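## Task

Bench shutdown using this record: B33, a clear assay plate at deck spot N1, is to be discarded; B38, a white assay plate at N4, is to be stored. (1) Check that the stored plate's lid is on and seated all the way down, then place that plate in the drawer of cooler CD, lying flat within the locators of one of its slots, with the plate's long side running across the drawer. (2) Close CD's drawer completely; its lamp stays on until the drawer is shut. (3) Put every plate marked for discard into the yellow waste bin W1. (4) Latch the tip box lid by pressing its front edge fully down. (5) Look closely at tip rack TR: if it is empty, put it in the blue clean-plastics bin W2; if any tips remain, it must sit flat within the locators of its home nest H1. Labware may be released once it is entirely inside a bin. Each bin must end upright on the bench. Placing any plate not marked for discard into a bin fails the job. Plates not listed in the record must finish exactly as they began. CD's housing must end no more than about a finger's width from its starting spot and must not be rotated or tipped. The tip box must finish level on the bench mat with its insert clicked in. Nothing counts if the robot is what holds it in place at the end: release everything and move away (contact with DONE or its housing is allowed). Finally press the green DONE key until it catches; the job ends when it goes down. Do not press DONE if anything you were required to change is still wrong.

## Robot and tools

Robot: one arm with six revolute joints and a two-finger gripper. Joint order everywhere is waist, shoulder, elbow, wrist pitch, wrist yaw, wrist roll, then the gripper. The only camera is cam_wrist (896x504), mounted on the hand; pictures come with each execute_actions result unless "pictures": false is passed.

Scene frame: origin on the table surface directly beneath the arm base, +z up, +y to the left when facing along +x. The base itself may be slightly tilted relative to the table.

Layout notes: the tip box TB3 stands between the DONE key and bin W1; the tip rack TR looks much like it. CD, the tip box and both bins are loose and can be shoved. DONE is a green key that must be pushed until it latches. Very small commanded moves (a few mm) may not move the hand at all. Loose items can occasionally get a brief external nudge.

Tool execute_actions, argument actions: a list holding zero or one item. An empty list just reports the current state. A move item is {"rows": [[...]], "steps": N}, N from 1 to 15 (default 15), each step being 1/30 s. Each row has exactly 7 numbers, each in [-1, 1], for the single arm. The first six are joint offsets, not targets: they are added to the joint angles in the most recent result that reported them (or, before any such result in the scene and for later calls in the same reply, to the angles at the moment the move starts). They are not cumulative from row to row. Scale: 1.0 equals 1.264 rad for the waist, 1.32 shoulder, 1.276 elbow, 1.83 wrist pitch, 1.686 wrist yaw, 2.022 wrist roll. The seventh number is the gripper opening as an absolute setting: +1 fully open, -1 closed. Rows are played one per step; if there are fewer rows than steps the last row repeats. A wait item is {"steps": N} with no rows, N up to 300; it returns after that many steps counted from the previous result, and your reply time is included. Optional pictures boolean.

Joint ranges (rad): waist -2.880 to 2.880, shoulder 0.000 to 3.142, elbow 0.000 to 3.019, wrist pitch -1.693 to 1.571, wrist yaw -1.571 to 1.571, wrist roll -2.094 to 2.094. A call is rejected (nothing sent) if it asks for more than 0.019 rad beyond a range end; true ends can differ from these by up to 0.019 rad. Requests past the true end are clipped there, and the result may then say "joint sent to its limit" (possibly about an earlier move still running). Absence of that line does not prove more room exists.

Motion limits: each joint target is kept within a lead of its measured angle (0.264 waist, 0.32 shoulder, 0.276 elbow, 0.33 wrist pitch, 0.186 wrist yaw, 0.522 wrist roll, rad), and all targets are pulled back if they would put the gripper more than 70 mm from where it is, so big moves take several actions. The arm keeps heading to the last target while you think, until it nearly stops or a step is HELD. All-zero offsets are not a pause: they drive the arm back to the reference angles, and the arm can sag under zero offsets; to hold a pose, command offsets back to the desired angles in the first call of a reply, zeros after, and push further if a joint stays short.

Gripping: grip_measured reports finger opening on the same -1..+1 scale; Joint positions gives it in metres (0.094 m fully open). Readings may be off by about 1 mm consistently. To keep hold, command an opening roughly 0.03 below grip_measured; a smaller gap holds more gently. Pad force tops out near 50 to 62 N, less on thin parts under about 2 mm, with a brief spike at first contact.

Result lines: Joint positions (rad, then gap in m) and Joint velocities (rad/s, then m/s); joint torques in the same order without gripper, including offset and noise, so not a clean contact sensor; "joint command not followed" means a clearance check altered or blocked targets (mount blocks and posts count as arm); HELD marks steps where your row was partly or wholly not sent; MOTOR HOT appears from 85 °C; at 100 °C an OVER-TEMPERATURE FAULT stops motors and gripper and the arm drops. Holding loads, even while thinking, heats motors.

Tool zoom_image: camera must be "cam_wrist", region [x0, y0, x1, y1] in pixels of its latest full image, origin top-left, at most 504 by 504. Use it to inspect TR's tips up close, lid seating and the CD lamp. Intrinsics: K=[[263.118, 0, 447.184], [0, 263.118, 250.875], [0, 0, 1]], fovy 87.527°.

Tool finished_scene: argument scene (integer 1 or 2), ends the current scene irreversibly and reports success. Call it only after releasing everything, clearing away and pressing DONE.

Avoid: dropping or slamming labware, hard hits or shoves, knocking anything off the table, moving CD or tipping bins, overheating motors, and binning a plate not marked DISCARD. Move smoothly and efficiently.

Each tool is called after "Emit:" in YAML: its name, and indented under it one key for each argument.

## Session

Emit:
execute_actions:
  actions: []

Scene clock: 0.00 s of 15600.00 s.
grip_measured=+1.000
Joint positions: [-0.527  1.808  2.012 -1.458 -0.025  1.923  0.094]
Joint velocities: [ 0.005 -0.015 -0.022 -0.007  0.007 -0.022  0.   ]
Joint torques (N m, as the arm reports them, + toward a larger angle): no reading
Motor temperatures (°C, as the motors report them): [23 26 25 23 25 24]

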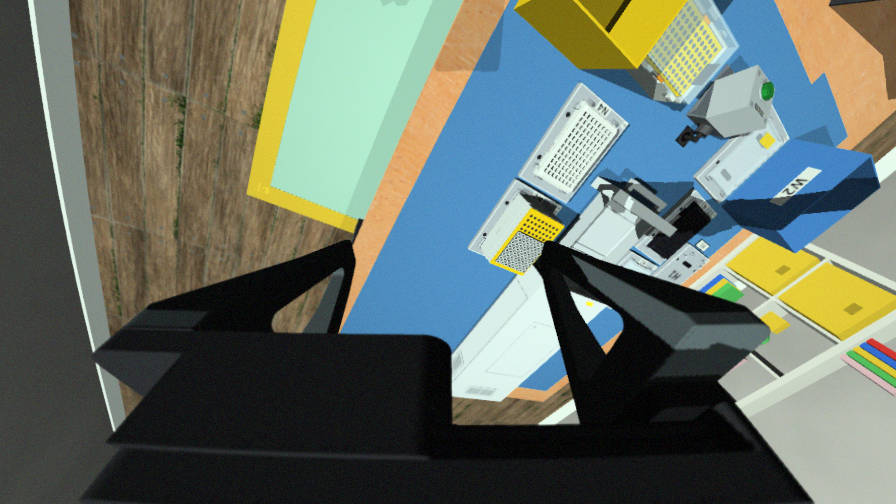

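Emit:
execute_actions:
  actions:
    - {"rows":[[0.344,0,-0.15,0.2,0.122,-0.6,1]]}
  pictures: false

Emit:
execute_actions:
  actions:
    - {"steps":15}
  pictures: false

Emit:
execute_actions:
  actions:
    - {"rows":[[0,0.06,-0.24,0.23,0,-0.52,1]]}
  pictures: false

Emit:
execute_actions:
  actions:
    - {"steps":15}

Scene clock: 5.10 s of 15600.00 s.
grip_measured=+1.000
Joint positions: [-0.129  1.798  1.842 -1.117  0.177  1.149  0.094]
Joint velocities: [ 0.991 -0.005 -0.139  0.291 -0.007 -2.777  0.   ]
Joint torques (N m, as the arm reports them, + toward a larger angle): [  2.45 -23.78   8.45  -0.03   0.26  -0.14]
Motor temperatures (°C, as the motors report them): [23 27 26 23 25 24]
Steps of this call (steps 1 to 90: nothing new was sent; then 1.60 s passed at rest; steps 91 to 105: all 15 steps of this action). Readings (joint positions):
91: [-0.520 1.806 2.000 -1.433 0.015 1.890]
92: [-0.511 1.799 1.980 -1.386 0.058 1.849]
94: [-0.475 1.798 1.945 -1.309 0.111 1.767]
98: [-0.367 1.798 1.888 -1.214 0.155 1.606]
105: the state above

Scene clock: 5.60 s of 15600.00 s.
grip_measured=+1.000
Joint positions: [-0.098  1.798  1.831 -1.103  0.179  0.735  0.094]
Joint velocities: [-0.103 -0.005 -0.007  0.002  0.022 -0.139  0.   ]
Joint torques (N m, as the arm reports them, + toward a larger angle): [  5.29 -23.97   8.65   0.31   0.17  -0.16]
Motor temperatures (°C, as the motors report them): [23 27 26 23 25 24]
Steps of this call (steps 1 to 15: the robot went on to your last target). Readings (joint positions):
1: [-0.098 1.798 1.837 -1.109 0.177 1.063]
2: [-0.071 1.798 1.833 -1.106 0.177 0.994]
4: [-0.037 1.798 1.831 -1.104 0.177 0.893]
8: [-0.039 1.798 1.831 -1.103 0.177 0.790]
15: the state above

Scene clock: 6.10 s of 15600.00 s.
grip_measured=+1.000
Joint positions: [-0.103  1.882  1.52  -0.703  0.18  -0.175  0.094]
Joint velocities: [-0.015  0.103 -0.042  0.022 -0.051 -0.872  0.   ]
Joint torques (N m, as the arm reports them, + toward a larger angle): [  5.19 -24.03   8.15   0.79   0.    -0.15]
Motor temperatures (°C, as the motors report them): [23 27 26 23 25 24]
Steps of this call (steps 1 to 15: all 15 steps of this action). Readings (joint positions):
1: [-0.101 1.797 1.812 -1.072 0.180 0.698]
2: [-0.102 1.788 1.781 -1.018 0.180 0.654]
4: [-0.103 1.786 1.715 -0.917 0.180 0.560]
8: [-0.103 1.807 1.589 -0.768 0.180 0.294]
15: the state above

Scene clock: 6.60 s of 15600.00 s.
grip_measured=+1.000
Joint positions: [-0.103  1.884  1.519 -0.693  0.18  -0.302  0.094]
Joint velocities: [-0.015 -0.015 -0.002 -0.007  0.007 -0.051  0.   ]
Joint torques (N m, as the arm reports them, + toward a larger angle): [  4.49 -23.7    7.69   0.3   -0.01  -0.17]
Motor temperatures (°C, as the motors report them): [23 27 26 23 25 24]
Steps of this call (steps 1 to 15: the robot went on to your last target). Readings (joint positions):
1: [-0.103 1.884 1.519 -0.702 0.180 -0.202]
2: [-0.103 1.884 1.519 -0.702 0.180 -0.223]
4: [-0.103 1.884 1.519 -0.696 0.180 -0.253]
8: [-0.103 1.884 1.519 -0.694 0.180 -0.285]
15: the state above

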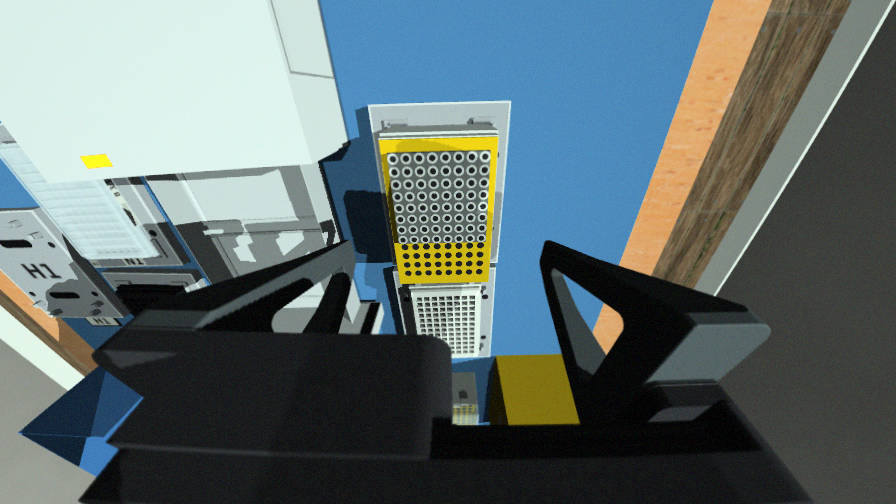

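Emit:
execute_actions:
  actions:
    - {"rows":[[0,0.02,-0.01,0.015,0,-0.01,1],[0,0.04,-0.02,0.03,0,-0.02,1],[-0.01,0.06,-0.03,0.05,0,-0.028,1],[-0.015,0.08,-0.035,0.065,-0.008,-0.028,1],[-0.018,0.095,-0.035,0.082,-0.008,-0.028,1]]}

Scene clock: 10.23 s of 15600.00 s.
grip_measured=+1.000
Joint positions: [-0.115  2.001  1.475 -0.552  0.17  -0.35   0.094]
Joint velocities: [-0.005 -0.054  0.002  0.085 -0.139 -0.022  0.   ]
Joint torques (N m, as the arm reports them, + toward a larger angle): [  3.23 -21.64   6.03  -0.09  -0.03  -0.15]
Motor temperatures (°C, as the motors report them): [23 28 26 24 25 24]
Steps of this call (steps 1 to 15: the robot went on to your last target; steps 16 to 90: nothing new was sent; then 0.13 s passed at rest; steps 91 to 105: all 15 steps of this action). Readings (joint positions):
91: [-0.103 1.884 1.519 -0.691 0.180 -0.307]
92: [-0.103 1.884 1.517 -0.680 0.180 -0.311]
94: [-0.103 1.892 1.508 -0.636 0.175 -0.324]
98: [-0.107 1.942 1.500 -0.563 0.169 -0.337]
105: the state above

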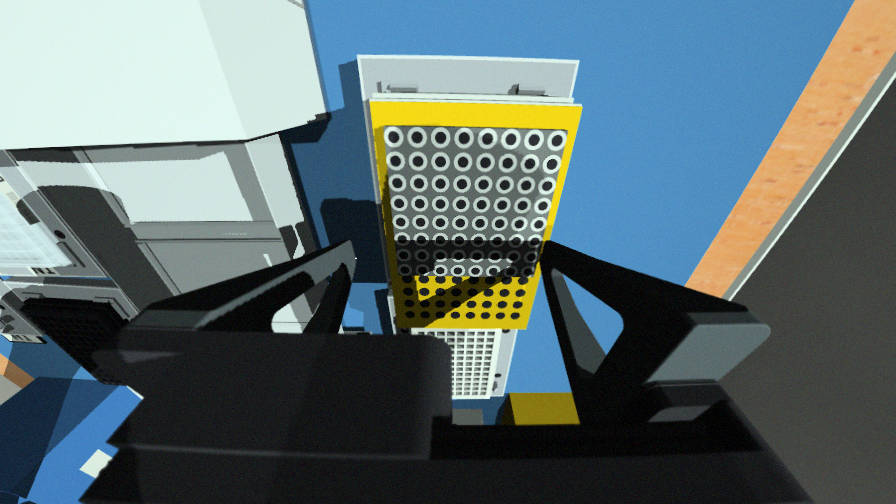

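Right finger touches the top. Lift slightly, shift right.

Emit:
execute_actions:
  actions:
    - {"rows":[[0,-0.035,0.02,0,0,0,1],[0,-0.035,0.02,0,0,0,1],[0,-0.035,0.02,0,0,0,1],[0,-0.035,0.02,0,0,0,1],[-0.02,-0.035,0.02,0,0,0.01,1]]}

Scene clock: 13.30 s of 15600.00 s.
grip_measured=+1.000
Joint positions: [-0.133  1.981  1.475 -0.549  0.169 -0.341  0.094]
Joint velocities: [-0.005 -0.015 -0.002 -0.017 -0.007  0.022  0.   ]
Joint torques (N m, as the arm reports them, + toward a larger angle): [  3.32 -24.33   8.43  -0.18   0.04   0.06]
Motor temperatures (°C, as the motors report them): [23 28 26 24 25 24]
Steps of this call (steps 1 to 15: the robot went on to your last target; steps 16 to 77: nothing new was sent; steps 78 to 92: all 15 steps of this action). Readings (joint positions):
78: [-0.116 2.000 1.475 -0.549 0.169 -0.352]
79: [-0.116 1.999 1.475 -0.549 0.169 -0.352]
81: [-0.116 1.995 1.475 -0.549 0.169 -0.352]
85: [-0.121 1.986 1.475 -0.549 0.169 -0.346]
92: the state above

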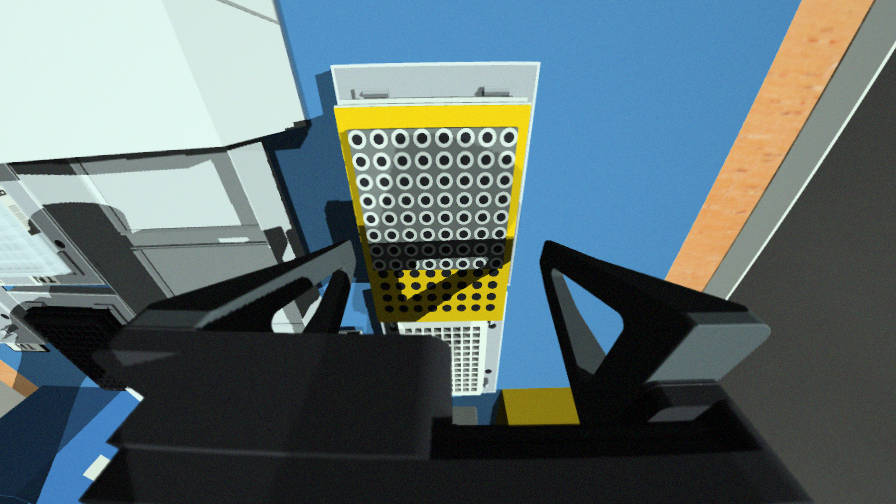

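Emit:
execute_actions:
  actions:
    - {"rows":[[0,0.02,0.02,0.01,0,-0.015,1],[0,0.035,0.025,0.02,0,-0.015,1],[0,0.05,0.03,0.027,0,-0.015,1],[0,0.063,0.03,0.034,0,-0.015,1]]}

Scene clock: 16.23 s of 15600.00 s.
grip_measured=+1.000
Joint positions: [-0.133  2.046  1.484 -0.497  0.169 -0.361  0.094]
Joint velocities: [ 0.005  0.005  0.007  0.012 -0.007 -0.007  0.   ]
Joint torques (N m, as the arm reports them, + toward a larger angle): [  3.28 -21.51   8.39   0.38  -0.02  -0.23]
Motor temperatures (°C, as the motors report them): [23 28 26 24 25 24]
Steps of this call (steps 1 to 15: the robot went on to your last target; steps 16 to 73: nothing new was sent; steps 74 to 88: all 15 steps of this action). Readings (joint positions):
74: [-0.133 1.981 1.475 -0.548 0.169 -0.343]
75: [-0.133 1.982 1.475 -0.543 0.169 -0.347]
77: [-0.133 1.990 1.477 -0.522 0.169 -0.352]
81: [-0.133 2.020 1.484 -0.497 0.169 -0.358]
88: the state above

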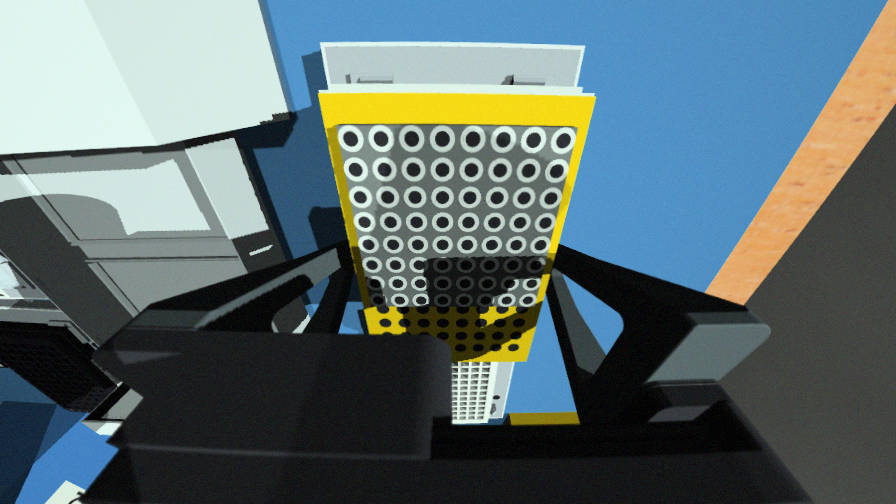

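Emit:
execute_actions:
  actions:
    - {"rows":[[-0.011,0,0.02,0,0,0.008,0.9],[-0.011,0,0.02,0,0,0.008,0.85],[-0.011,0,0.02,0,0,0.008,0.8],[-0.011,0,0.02,0,0,0.008,0.72]],"steps":10}
  pictures: false

Emit:
execute_actions:
  actions:
    - {"rows":[[0,-0.03,0,-0.01,0,0,0.72],[0.01,-0.06,0,-0.02,0,0,0.72],[0.01,-0.09,-0.01,-0.035,0,0,0.72],[0.02,-0.12,-0.02,-0.05,0,0,0.72],[0.03,-0.16,-0.03,-0.07,0,0,0.72],[0.04,-0.2,-0.05,-0.1,0,0,0.72],[0.05,-0.26,-0.07,-0.14,0.02,0.03,0.72]]}
  pictures: false

Emit:
execute_actions:
  actions:
    - {"steps":10}

Emit:
execute_actions:
  actions:
    - {"rows":[[0.6,0.12,0,0,0.148,0.39,0.72]]}
  pictures: false

Emit:
execute_actions:
  actions:
    - {"steps":20}
  pictures: false

Emit:
execute_actions:
  actions:
    - {"rows":[[0,0.28,0.11,0.07,0,0,0.72]]}
  pictures: false

Emit:
execute_actions:
  actions:
    - {"steps":15}

Scene clock: 26.20 s of 15600.00 s.
grip_measured=+0.777
Joint positions: [-0.136  2.046  1.484 -0.497  0.169 -0.358  0.083]
Joint velocities: [-0.015  0.005 -0.017  0.002 -0.022  0.081 -0.   ]
Joint torques (N m, as the arm reports them, + toward a larger angle): [  3.76 -22.54   7.99   0.01   0.01   0.09]
Motor temperatures (°C, as the motors report them): [23 28 27 24 25 24]
Steps of this call (steps 1 to 15: the robot went on to your last target; steps 16 to 90: nothing new was sent; then 6.63 s passed at rest; steps 91 to 100: all 10 steps of this action). Readings (joint positions):
91: [-0.133 2.046 1.484 -0.497 0.169 -0.361]
92: [-0.133 2.046 1.484 -0.497 0.169 -0.359]
94: [-0.135 2.046 1.484 -0.497 0.171 -0.358]
98: [-0.136 2.046 1.484 -0.497 0.169 -0.358]
100: the state above

Scene clock: 26.70 s of 15600.00 s.
grip_measured=+0.777
Joint positions: [-0.088  1.738  1.402 -0.739  0.2   -0.321  0.083]
Joint velocities: [ 0.171 -0.689 -0.002 -0.085  0.007  0.125 -0.   ]
Joint torques (N m, as the arm reports them, + toward a larger angle): [  4.14 -20.01   6.79  -0.21   0.13   0.04]
Motor temperatures (°C, as the motors report them): [23 28 27 24 25 24]
Steps of this call (steps 1 to 15: all 15 steps of this action). Readings (joint positions):
1: [-0.136 2.045 1.484 -0.497 0.169 -0.358]
2: [-0.136 2.042 1.484 -0.501 0.169 -0.358]
4: [-0.135 2.025 1.480 -0.527 0.168 -0.358]
8: [-0.126 1.937 1.440 -0.621 0.182 -0.351]
15: the state above

Scene clock: 27.03 s of 15600.00 s.
grip_measured=+0.777
Joint positions: [-0.073  1.682  1.4   -0.745  0.2   -0.309  0.083]
Joint velocities: [-0.015  0.015  0.012 -0.022  0.007  0.095  0.   ]
Joint torques (N m, as the arm reports them, + toward a larger angle): [  4.03 -18.72   7.65  -0.38   0.08   0.02]
Motor temperatures (°C, as the motors report them): [23 28 27 24 25 24]
Steps of this call (steps 1 to 10: the robot went on to your last target). Readings (joint positions):
1: [-0.083 1.717 1.402 -0.739 0.200 -0.318]
2: [-0.078 1.699 1.402 -0.739 0.200 -0.316]
4: [-0.074 1.679 1.402 -0.739 0.200 -0.313]
8: [-0.073 1.680 1.400 -0.743 0.200 -0.310]
10: the state above

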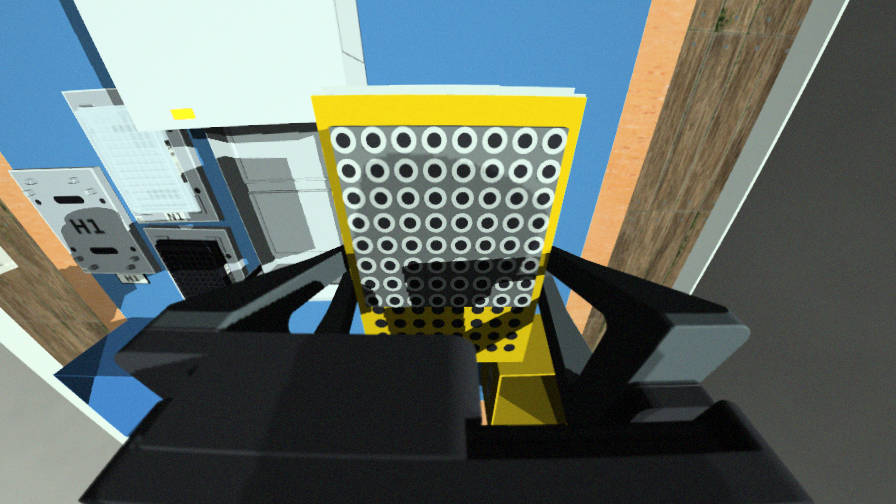

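Scene clock: 27.53 s of 15600.00 s.
grip_measured=+0.777
Joint positions: [ 0.328  1.791  1.4   -0.745  0.44   0.217  0.083]
Joint velocities: [ 1.05   0.122 -0.007  0.007  0.051  0.549  0.   ]
Joint torques (N m, as the arm reports them, + toward a larger angle): [  7.92 -20.14   7.77   0.13   0.18   0.03]
Motor temperatures (°C, as the motors report them): [23 28 27 24 25 24]
Steps of this call (steps 1 to 15: all 15 steps of this action). Readings (joint positions):
1: [-0.066 1.685 1.400 -0.745 0.239 -0.276]
2: [-0.056 1.690 1.400 -0.745 0.286 -0.234]
4: [-0.019 1.703 1.400 -0.745 0.357 -0.152]
8: [0.089 1.741 1.400 -0.745 0.417 0.010]
15: the state above

Scene clock: 28.20 s of 15600.00 s.
grip_measured=+0.777
Joint positions: [ 0.701  1.822  1.4   -0.745  0.447  0.462  0.083]
Joint velocities: [-0.278 -0.015  0.007  0.007  0.007  0.095 -0.   ]
Joint torques (N m, as the arm reports them, + toward a larger angle): [  8.03 -17.8    8.1    0.1    0.1    0.1 ]
Motor temperatures (°C, as the motors report them): [23 28 27 24 25 24]
Steps of this call (steps 1 to 20: the robot went on to your last target). Readings (joint positions):
1: [0.364 1.795 1.400 -0.745 0.441 0.238]
2: [0.402 1.798 1.400 -0.745 0.441 0.257]
4: [0.477 1.801 1.400 -0.745 0.442 0.291]
8: [0.628 1.806 1.400 -0.745 0.446 0.374]
20: the state above

Scene clock: 28.70 s of 15600.00 s.
grip_measured=+0.777
Joint positions: [ 0.684  2.231  1.499 -0.627  0.447  0.462  0.083]
Joint velocities: [-0.015  0.317  0.002 -0.007 -0.066  0.022 -0.   ]
Joint torques (N m, as the arm reports them, + toward a larger angle): [ 11.17 -26.38   9.32   0.19   0.15  -0.1 ]
Motor temperatures (°C, as the motors report them): [23 28 27 24 25 24]
Steps of this call (steps 1 to 15: all 15 steps of this action). Readings (joint positions):
1: [0.694 1.830 1.402 -0.739 0.449 0.462]
2: [0.687 1.845 1.413 -0.725 0.451 0.462]
4: [0.683 1.899 1.443 -0.695 0.451 0.462]
8: [0.684 2.032 1.481 -0.651 0.451 0.462]
15: the state above

Scene clock: 29.20 s of 15600.00 s.
grip_measured=+0.777
Joint positions: [ 0.684  2.22   1.501 -0.626  0.447  0.462  0.083]
Joint velocities: [-0.005 -0.005  0.007 -0.002  0.022 -0.022  0.   ]
Joint torques (N m, as the arm reports them, + toward a larger angle): [ 11.87 -23.64   9.57   0.4    0.1   -0.07]
Motor temperatures (°C, as the motors report them): [23 28 27 24 25 24]
Steps of this call (steps 1 to 15: the robot went on to your last target). Readings (joint positions):
1: [0.684 2.238 1.499 -0.627 0.447 0.462]
2: [0.684 2.240 1.499 -0.627 0.447 0.462]
4: [0.684 2.237 1.501 -0.626 0.447 0.462]
8: [0.684 2.224 1.501 -0.626 0.447 0.462]
15: the state above

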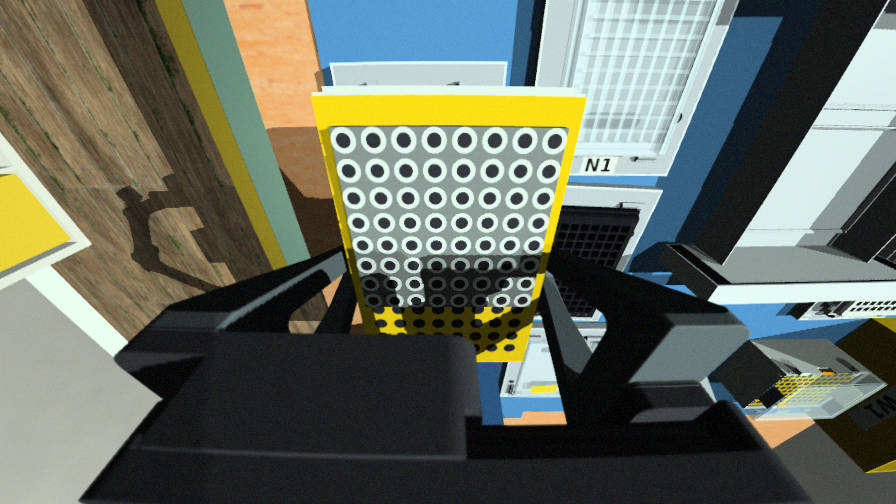

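Emit:
execute_actions:
  actions:
    - {"rows":[[0,0.03,0.02,0.015,0,0,0.72],[0,0.05,0.03,0.03,0,0,0.72],[0,0.07,0.035,0.04,0,0,0.72],[-0.005,0.085,0.04,0.052,0,0,0.72]]}

Scene clock: 31.47 s of 15600.00 s.
grip_measured=+0.777
Joint positions: [ 0.684  2.332  1.526 -0.54   0.447  0.462  0.083]
Joint velocities: [ 0.005 -0.005 -0.012  0.002 -0.051  0.022  0.   ]
Joint torques (N m, as the arm reports them, + toward a larger angle): [ 10.03 -21.15   7.61   0.23   0.06  -0.08]
Motor temperatures (°C, as the motors report them): [24 29 27 24 25 24]
Steps of this call (steps 1 to 15: the robot went on to your last target; steps 16 to 53: nothing new was sent; steps 54 to 68: all 15 steps of this action). Readings (joint positions):
54: [0.684 2.221 1.501 -0.624 0.447 0.462]
55: [0.684 2.223 1.501 -0.615 0.447 0.462]
57: [0.684 2.240 1.508 -0.581 0.447 0.462]
61: [0.684 2.295 1.526 -0.540 0.447 0.462]
68: the state above

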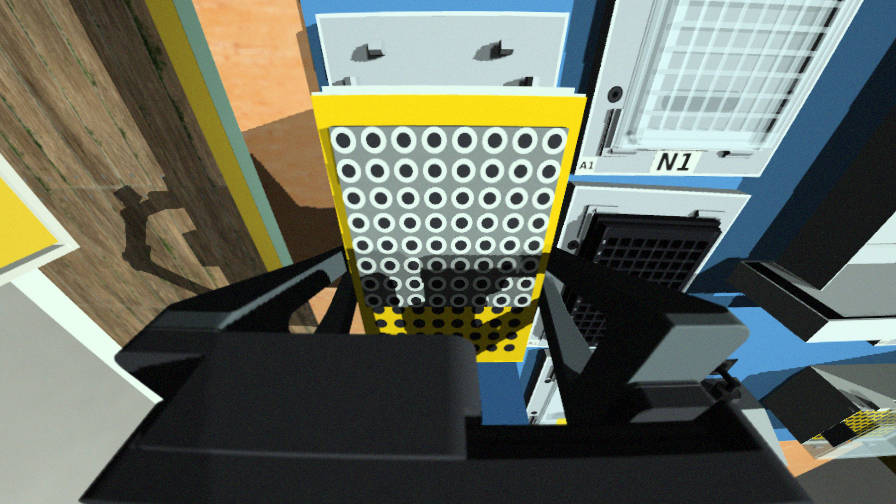

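Emit:
execute_actions:
  actions:
    - {"rows":[[-0.008,0.032,0.047,0.009,0,0,0.72]]}

Scene clock: 33.37 s of 15600.00 s.
grip_measured=+0.777
Joint positions: [ 0.684  2.349  1.548 -0.534  0.447  0.462  0.083]
Joint velocities: [ 0.005 -0.015 -0.017  0.007  0.037  0.007 -0.001]
Joint torques (N m, as the arm reports them, + toward a larger angle): [ 10.02 -20.18   8.91   0.2    0.09  -0.11]
Motor temperatures (°C, as the motors report them): [24 29 27 24 25 24]
Steps of this call (steps 1 to 15: the robot went on to your last target; steps 16 to 42: nothing new was sent; steps 43 to 57: all 15 steps of this action). Readings (joint positions):
43: [0.684 2.333 1.528 -0.539 0.447 0.462]
44: [0.684 2.336 1.533 -0.539 0.447 0.462]
46: [0.684 2.343 1.543 -0.537 0.447 0.462]
50: [0.684 2.348 1.548 -0.534 0.447 0.462]
57: the state above

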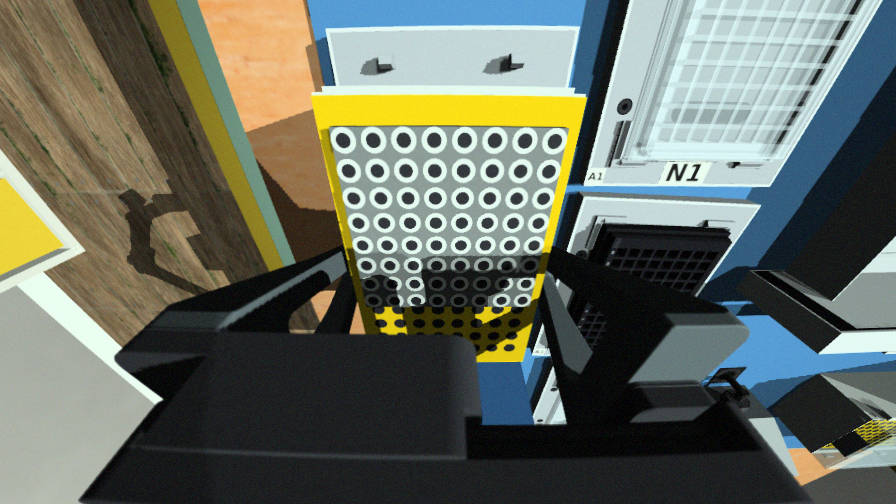

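Emit:
execute_actions:
  actions:
    - {"rows":[[-0.016,0.03,0.038,0.011,0,-0.012,0.72]]}

Scene clock: 35.07 s of 15600.00 s.
grip_measured=+0.777
Joint positions: [ 0.68   2.357  1.557 -0.527  0.448  0.454  0.083]
Joint velocities: [ 0.005  0.015 -0.022  0.007 -0.037 -0.007 -0.001]
Joint torques (N m, as the arm reports them, + toward a larger angle): [  8.62 -19.11   8.79   0.42   0.03  -0.26]
Motor temperatures (°C, as the motors report them): [24 29 27 24 25 24]
Steps of this call (steps 1 to 15: the robot went on to your last target; steps 16 to 36: nothing new was sent; steps 37 to 51: all 15 steps of this action). Readings (joint positions):
37: [0.684 2.349 1.549 -0.533 0.447 0.460]
38: [0.683 2.351 1.551 -0.531 0.447 0.458]
40: [0.681 2.356 1.555 -0.527 0.447 0.455]
44: [0.680 2.357 1.557 -0.527 0.448 0.454]
51: the state above

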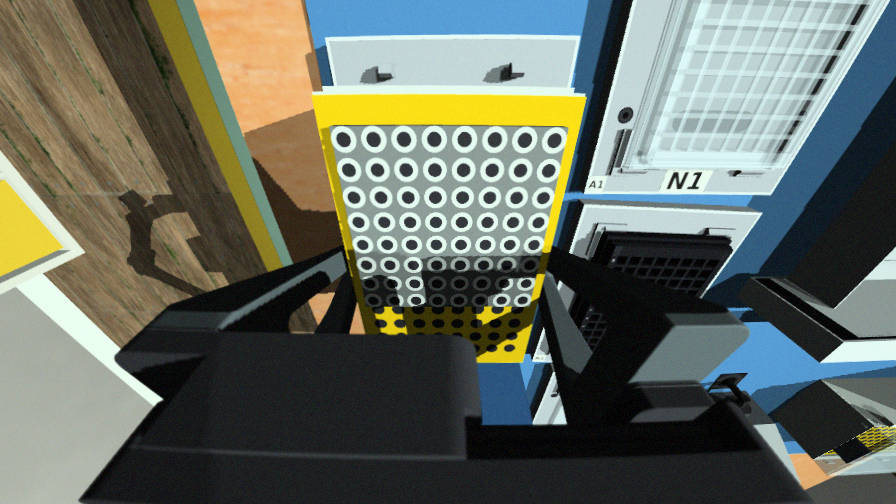

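Emit:
execute_actions:
  actions:
    - {"rows":[[-0.018,0,0.035,0.006,0,0,0.72]],"steps":10}

Emit:
execute_actions:
  actions:
    - {"rows":[[-0.012,0.032,0.03,0.01,0,0,0.72]],"steps":10}

Scene clock: 37.67 s of 15600.00 s.
grip_measured=+0.777
Joint positions: [ 0.675  2.357  1.561 -0.527  0.447  0.454  0.083]
Joint velocities: [-0.015  0.005 -0.012 -0.007 -0.066 -0.007  0.001]
Joint torques (N m, as the arm reports them, + toward a larger angle): [  9.3  -21.01   8.94   0.41   0.14  -0.08]
Motor temperatures (°C, as the motors report them): [24 29 27 24 25 24]
Steps of this call (steps 1 to 15: the robot went on to your last target; steps 16 to 68: nothing new was sent; steps 69 to 78: all 10 steps of this action). Readings (joint positions):
69: [0.679 2.357 1.557 -0.527 0.448 0.454]
70: [0.679 2.357 1.557 -0.527 0.448 0.454]
72: [0.678 2.357 1.558 -0.527 0.448 0.454]
76: [0.675 2.357 1.561 -0.527 0.447 0.454]
78: the state above

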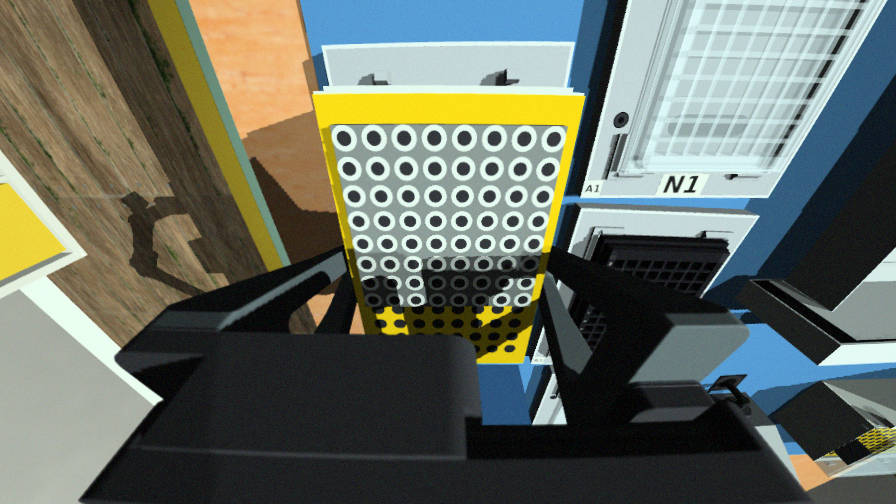

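Scene clock: 38.00 s of 15600.00 s.
grip_measured=+0.777
Joint positions: [ 0.675  2.359  1.561 -0.524  0.447  0.454  0.083]
Joint velocities: [ 0.005 -0.005  0.012 -0.002 -0.066 -0.007 -0.001]
Joint torques (N m, as the arm reports them, + toward a larger angle): [  9.16 -18.25   8.67   0.52   0.02  -0.08]
Motor temperatures (°C, as the motors report them): [24 29 27 24 25 24]
Steps of this call (steps 1 to 10: all 10 steps of this action). Readings (joint positions):
1: [0.675 2.357 1.561 -0.527 0.447 0.454]
2: [0.675 2.358 1.561 -0.526 0.447 0.454]
4: [0.675 2.359 1.561 -0.524 0.447 0.454]
8: [0.675 2.359 1.561 -0.524 0.447 0.454]
10: the state above

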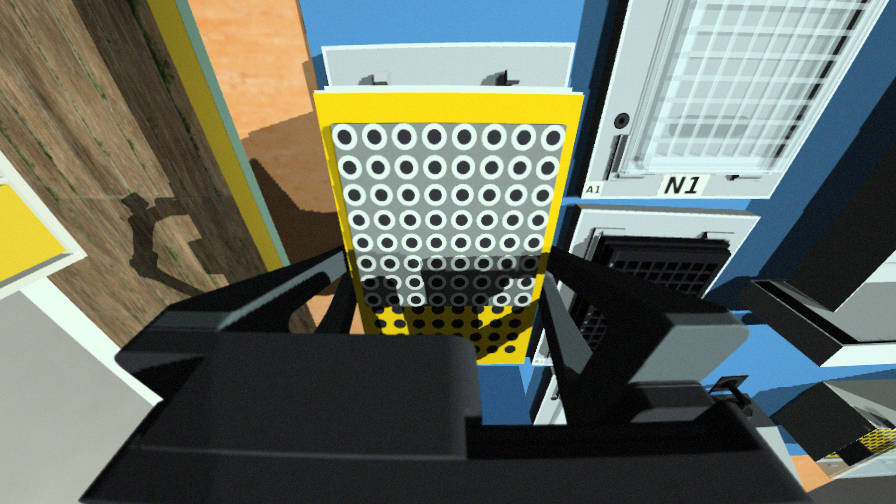

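Emit:
execute_actions:
  actions:
    - {"rows":[[0,-0.027,0.02,0,0,-0.016,0.72]]}

Emit:
execute_actions:
  actions:
    - {"rows":[[0,0,0.02,0,0,0,1]],"steps":10}

Scene clock: 40.43 s of 15600.00 s.
grip_measured=+0.777
Joint positions: [ 0.675  2.357  1.561 -0.524  0.447  0.432  0.083]
Joint velocities: [-0.005 -0.005 -0.002  0.007  0.007  0.007  0.   ]
Joint torques (N m, as the arm reports them, + toward a larger angle): [ 10.55 -24.03   7.5   -0.2    0.14  -0.18]
Motor temperatures (°C, as the motors report them): [24 29 27 24 25 24]
Steps of this call (steps 1 to 15: the robot went on to your last target; steps 16 to 58: nothing new was sent; steps 59 to 73: all 15 steps of this action). Readings (joint positions):
59: [0.675 2.359 1.561 -0.524 0.447 0.450]
60: [0.675 2.358 1.561 -0.524 0.447 0.447]
62: [0.675 2.357 1.561 -0.524 0.447 0.441]
66: [0.675 2.357 1.561 -0.524 0.447 0.436]
73: the state above

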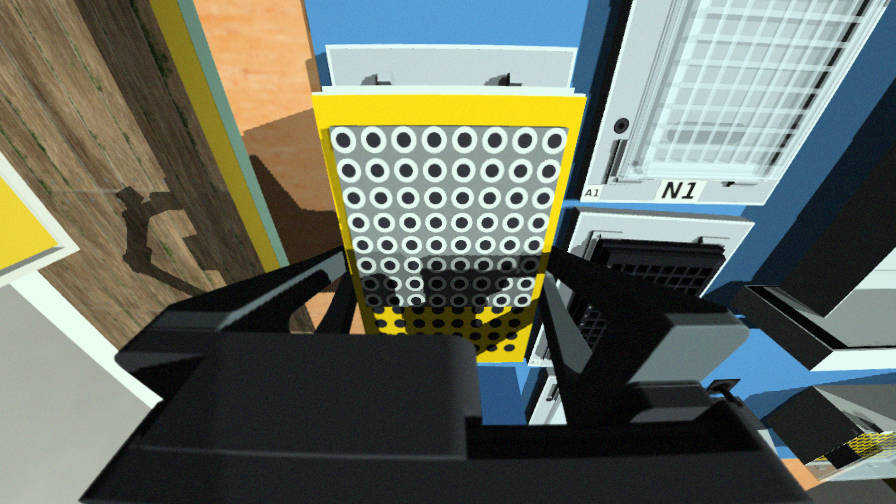

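Scene clock: 40.77 s of 15600.00 s.
grip_measured=+0.999
Joint positions: [ 0.675  2.357  1.561 -0.524  0.447  0.432  0.094]
Joint velocities: [-0.015  0.005  0.002  0.007  0.051 -0.007 -0.   ]
Joint torques (N m, as the arm reports them, + toward a larger angle): [ 10.37 -21.95   7.61  -0.13   0.07  -0.05]
Motor temperatures (°C, as the motors report them): [24 29 27 24 25 24]
Steps of this call (steps 1 to 10: all 10 steps of this action). Readings (joint positions):
1: [0.675 2.357 1.561 -0.524 0.447 0.432]
2: [0.675 2.357 1.561 -0.524 0.447 0.432]
4: [0.675 2.357 1.561 -0.524 0.447 0.432]
8: [0.675 2.357 1.561 -0.524 0.447 0.432]
10: the state above

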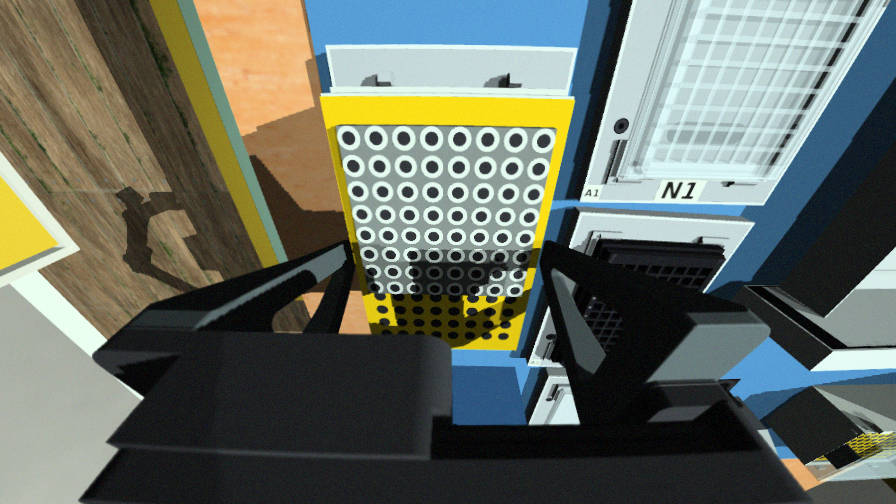

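Emit:
execute_actions:
  actions:
    - {"rows":[[0.01,-0.03,0.02,-0.01,0,0,1],[0.02,-0.06,0.02,-0.02,0,0,1],[0.025,-0.09,0.02,-0.04,0,0,1],[0.025,-0.14,0.02,-0.06,0,0,1]]}

Emit:
execute_actions:
  actions:
    - {"rows":[[-0.05,0,0.02,0,0,-0.03,1],[-0.1,0,0.03,0,-0.01,-0.06,1],[-0.18,0,0.03,0.01,-0.027,-0.115,1]]}
  pictures: false

Emit:
execute_actions:
  actions:
    - {"steps":18}

Scene clock: 45.13 s of 15600.00 s.
grip_measured=+0.999
Joint positions: [ 0.692  2.169  1.561 -0.621  0.447  0.432  0.094]
Joint velocities: [ 0.034 -0.298  0.007  0.002 -0.007  0.022 -0.   ]
Joint torques (N m, as the arm reports them, + toward a larger angle): [ 10.28 -20.24   9.26  -0.17   0.1   -0.07]
Motor temperatures (°C, as the motors report them): [24 29 27 24 25 24]
Steps of this call (steps 1 to 15: the robot went on to your last target; steps 16 to 90: nothing new was sent; then 0.87 s passed at rest; steps 91 to 105: all 15 steps of this action). Readings (joint positions):
91: [0.675 2.357 1.561 -0.526 0.447 0.432]
92: [0.675 2.354 1.561 -0.532 0.447 0.432]
94: [0.677 2.341 1.561 -0.562 0.447 0.432]
98: [0.681 2.285 1.561 -0.605 0.447 0.432]
105: the state above

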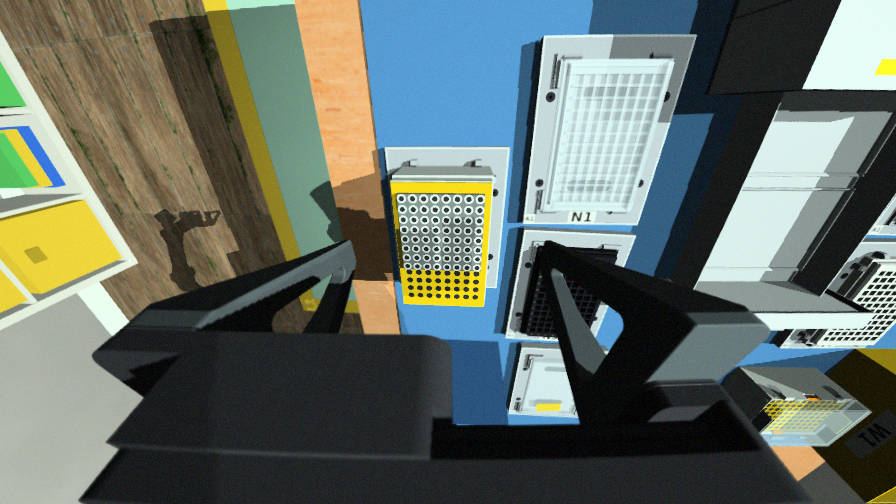

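Scene clock: 45.63 s of 15600.00 s.
grip_measured=+0.999
Joint positions: [ 0.425  2.155  1.563 -0.614  0.405  0.233  0.094]
Joint velocities: [-0.269 -0.015 -0.007  0.007 -0.022 -0.198 -0.001]
Joint torques (N m, as the arm reports them, + toward a larger angle): [ 13.3  -20.22   9.71   0.35  -0.04  -0.16]
Motor temperatures (°C, as the motors report them): [24 29 27 24 25 24]
Steps of this call (steps 1 to 15: all 15 steps of this action). Readings (joint positions):
1: [0.691 2.161 1.561 -0.621 0.447 0.425]
2: [0.687 2.156 1.562 -0.621 0.441 0.409]
4: [0.664 2.155 1.563 -0.620 0.422 0.374]
8: [0.578 2.155 1.563 -0.619 0.407 0.309]
15: the state above

Scene clock: 46.23 s of 15600.00 s.
grip_measured=+0.999
Joint positions: [ 0.467  2.155  1.563 -0.614  0.404  0.21   0.094]
Joint velocities: [-0.015  0.005  0.012 -0.007  0.022 -0.095  0.   ]
Joint torques (N m, as the arm reports them, + toward a larger angle): [  9.43 -21.48   9.56   0.42  -0.01  -0.16]
Motor temperatures (°C, as the motors report them): [24 29 27 24 25 24]
Steps of this call (steps 1 to 18: the robot went on to your last target). Readings (joint positions):
1: [0.419 2.155 1.563 -0.614 0.405 0.229]
2: [0.417 2.155 1.563 -0.614 0.405 0.226]
4: [0.423 2.155 1.563 -0.614 0.405 0.220]
8: [0.447 2.155 1.563 -0.614 0.405 0.215]
18: the state above

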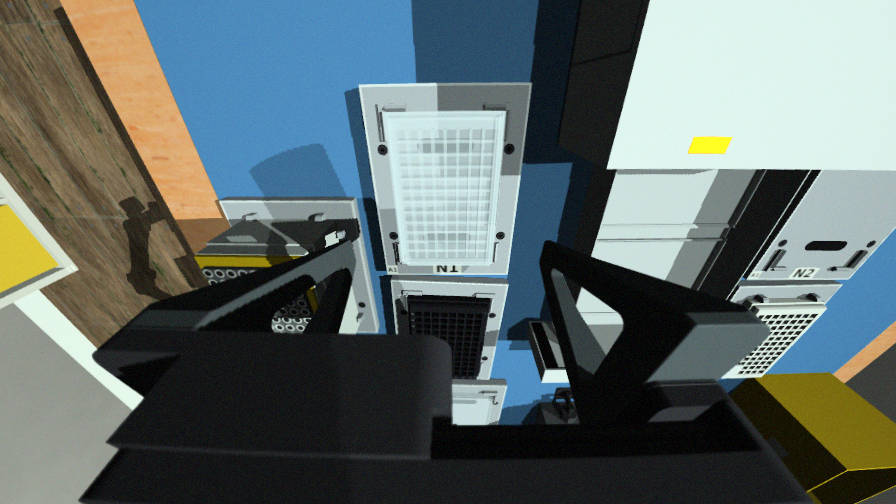

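Target [.43,2.27,1.575,-.53].

Emit:
execute_actions:
  actions:
    - {"rows":[[-0.01,0.03,0.02,0.015,0,0,1],[-0.02,0.05,0.025,0.03,0,-0.01,1],[-0.03,0.07,0.025,0.04,0,-0.02,1],[-0.035,0.09,0.025,0.052,-0.005,-0.027,1]]}

Scene clock: 49.83 s of 15600.00 s.
grip_measured=+0.999
Joint positions: [ 0.426  2.27   1.575 -0.529  0.398  0.169  0.094]
Joint velocities: [-0.005  0.005 -0.022  0.002 -0.022 -0.095  0.001]
Joint torques (N m, as the arm reports them, + toward a larger angle): [  9.62 -22.44   7.48   0.15   0.    -0.29]
Motor temperatures (°C, as the motors report them): [24 29 27 24 25 24]
Steps of this call (steps 1 to 15: the robot went on to your last target; steps 16 to 90: nothing new was sent; then 0.10 s passed at rest; steps 91 to 105: all 15 steps of this action). Readings (joint positions):
91: [0.467 2.155 1.563 -0.611 0.404 0.210]
92: [0.466 2.158 1.563 -0.602 0.404 0.209]
94: [0.462 2.171 1.567 -0.567 0.401 0.197]
98: [0.444 2.224 1.575 -0.529 0.398 0.179]
105: the state above

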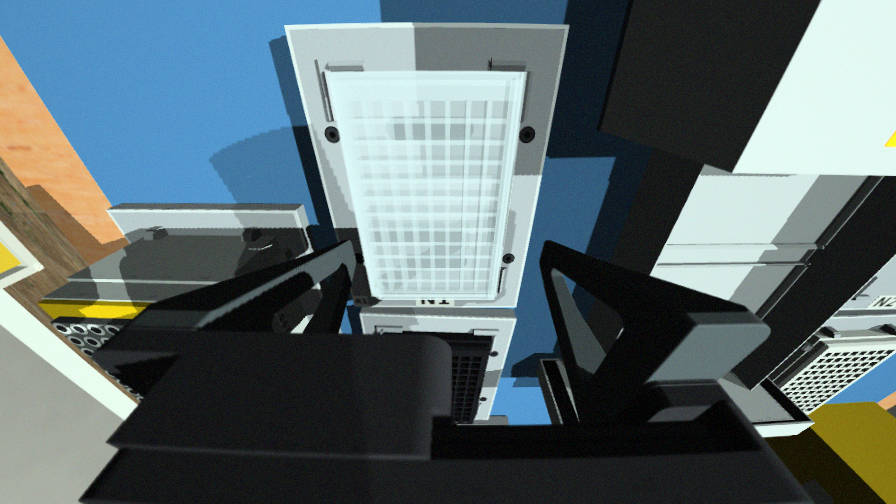

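Emit:
execute_actions:
  actions:
    - {"rows":[[0.004,0.02,0.04,0.01,0,0,1],[0.004,0.035,0.055,0.015,0,0,1],[0.004,0.053,0.055,0.015,0,0,1]]}

Scene clock: 53.17 s of 15600.00 s.
grip_measured=+0.999
Joint positions: [ 0.426  2.312  1.616 -0.51   0.397  0.166  0.094]
Joint velocities: [-0.015  0.005 -0.007  0.002  0.037  0.037 -0.002]
Joint torques (N m, as the arm reports them, + toward a larger angle): [  9.79 -20.56   8.26   0.2    0.09  -0.06]
Motor temperatures (°C, as the motors report them): [24 29 27 24 25 24]
Steps of this call (steps 1 to 15: the robot went on to your last target; steps 16 to 85: nothing new was sent; steps 86 to 100: all 15 steps of this action). Readings (joint positions):
86: [0.426 2.270 1.576 -0.527 0.397 0.166]
87: [0.426 2.272 1.579 -0.526 0.397 0.166]
89: [0.426 2.283 1.597 -0.519 0.397 0.166]
93: [0.426 2.302 1.616 -0.510 0.397 0.166]
100: the state above

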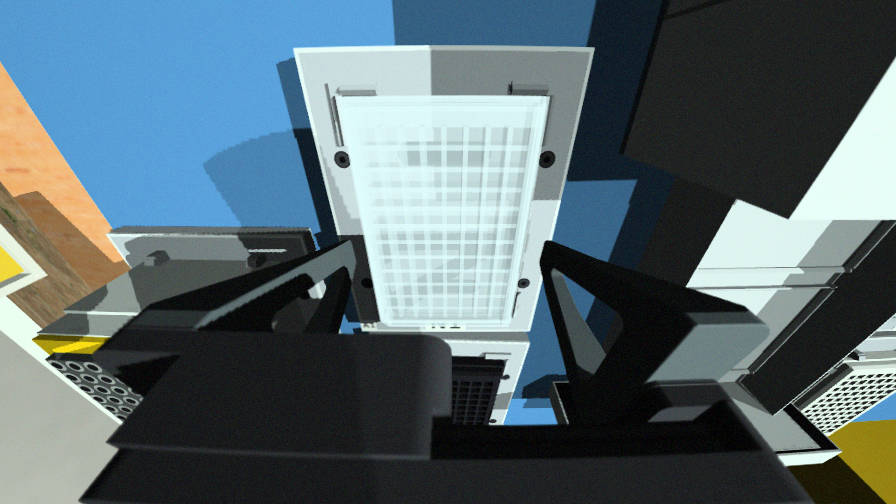

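Emit:
execute_actions:
  actions:
    - {"rows":[[-0.012,0.038,0.02,0.012,0,0,1]],"steps":12}

Emit:
execute_actions:
  actions:
    - {"rows":[[0,0,0.02,0,0,0,0.71]],"steps":10}

Scene clock: 55.80 s of 15600.00 s.
grip_measured=+0.999
Joint positions: [ 0.426  2.333  1.616 -0.499  0.397  0.166  0.094]
Joint velocities: [-0.005  0.015 -0.007 -0.007  0.022 -0.037  0.001]
Joint torques (N m, as the arm reports them, + toward a larger angle): [  8.16 -20.34   7.65   0.27   0.08  -0.06]
Motor temperatures (°C, as the motors report them): [24 29 27 24 25 24]
Steps of this call (steps 1 to 15: the robot went on to your last target; steps 16 to 67: nothing new was sent; steps 68 to 79: all 12 steps of this action). Readings (joint positions):
68: [0.426 2.313 1.616 -0.508 0.397 0.166]
69: [0.426 2.314 1.616 -0.504 0.397 0.166]
71: [0.426 2.318 1.616 -0.500 0.397 0.166]
75: [0.426 2.328 1.616 -0.499 0.397 0.166]
79: the state above

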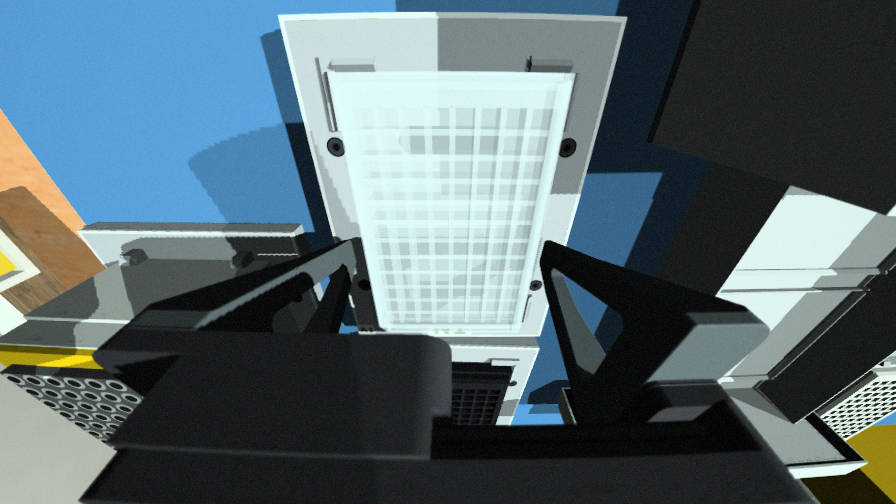

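Scene clock: 56.13 s of 15600.00 s.
grip_measured=+0.731
Joint positions: [ 0.426  2.333  1.616 -0.499  0.401  0.166  0.081]
Joint velocities: [-0.005  0.005  0.007 -0.017 -0.037 -0.037 -0.   ]
Joint torques (N m, as the arm reports them, + toward a larger angle): [  8.98 -22.46   7.55   0.07  -0.1   -0.05]
Motor temperatures (°C, as the motors report them): [24 29 27 24 25 24]
Steps of this call (steps 1 to 10: all 10 steps of this action). Readings (joint positions):
1: [0.426 2.333 1.616 -0.499 0.398 0.166]
2: [0.426 2.333 1.616 -0.499 0.402 0.166]
4: [0.426 2.333 1.616 -0.499 0.401 0.166]
8: [0.426 2.333 1.616 -0.499 0.401 0.166]
10: the state above

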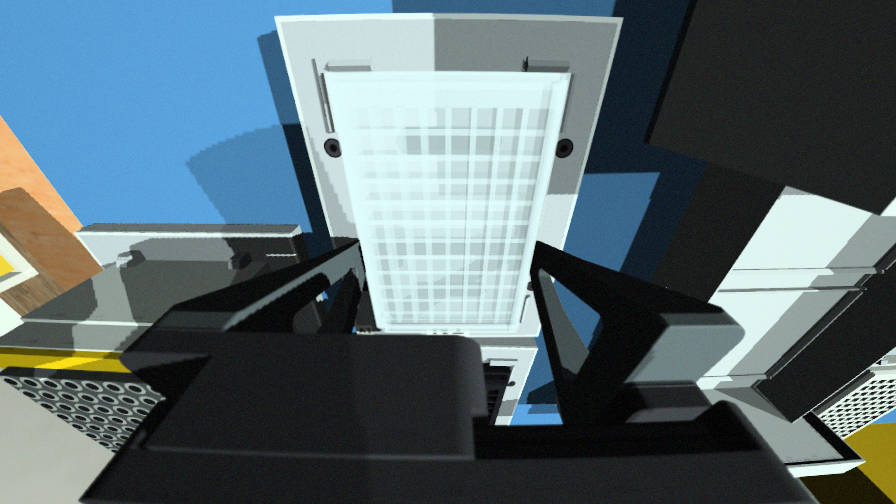

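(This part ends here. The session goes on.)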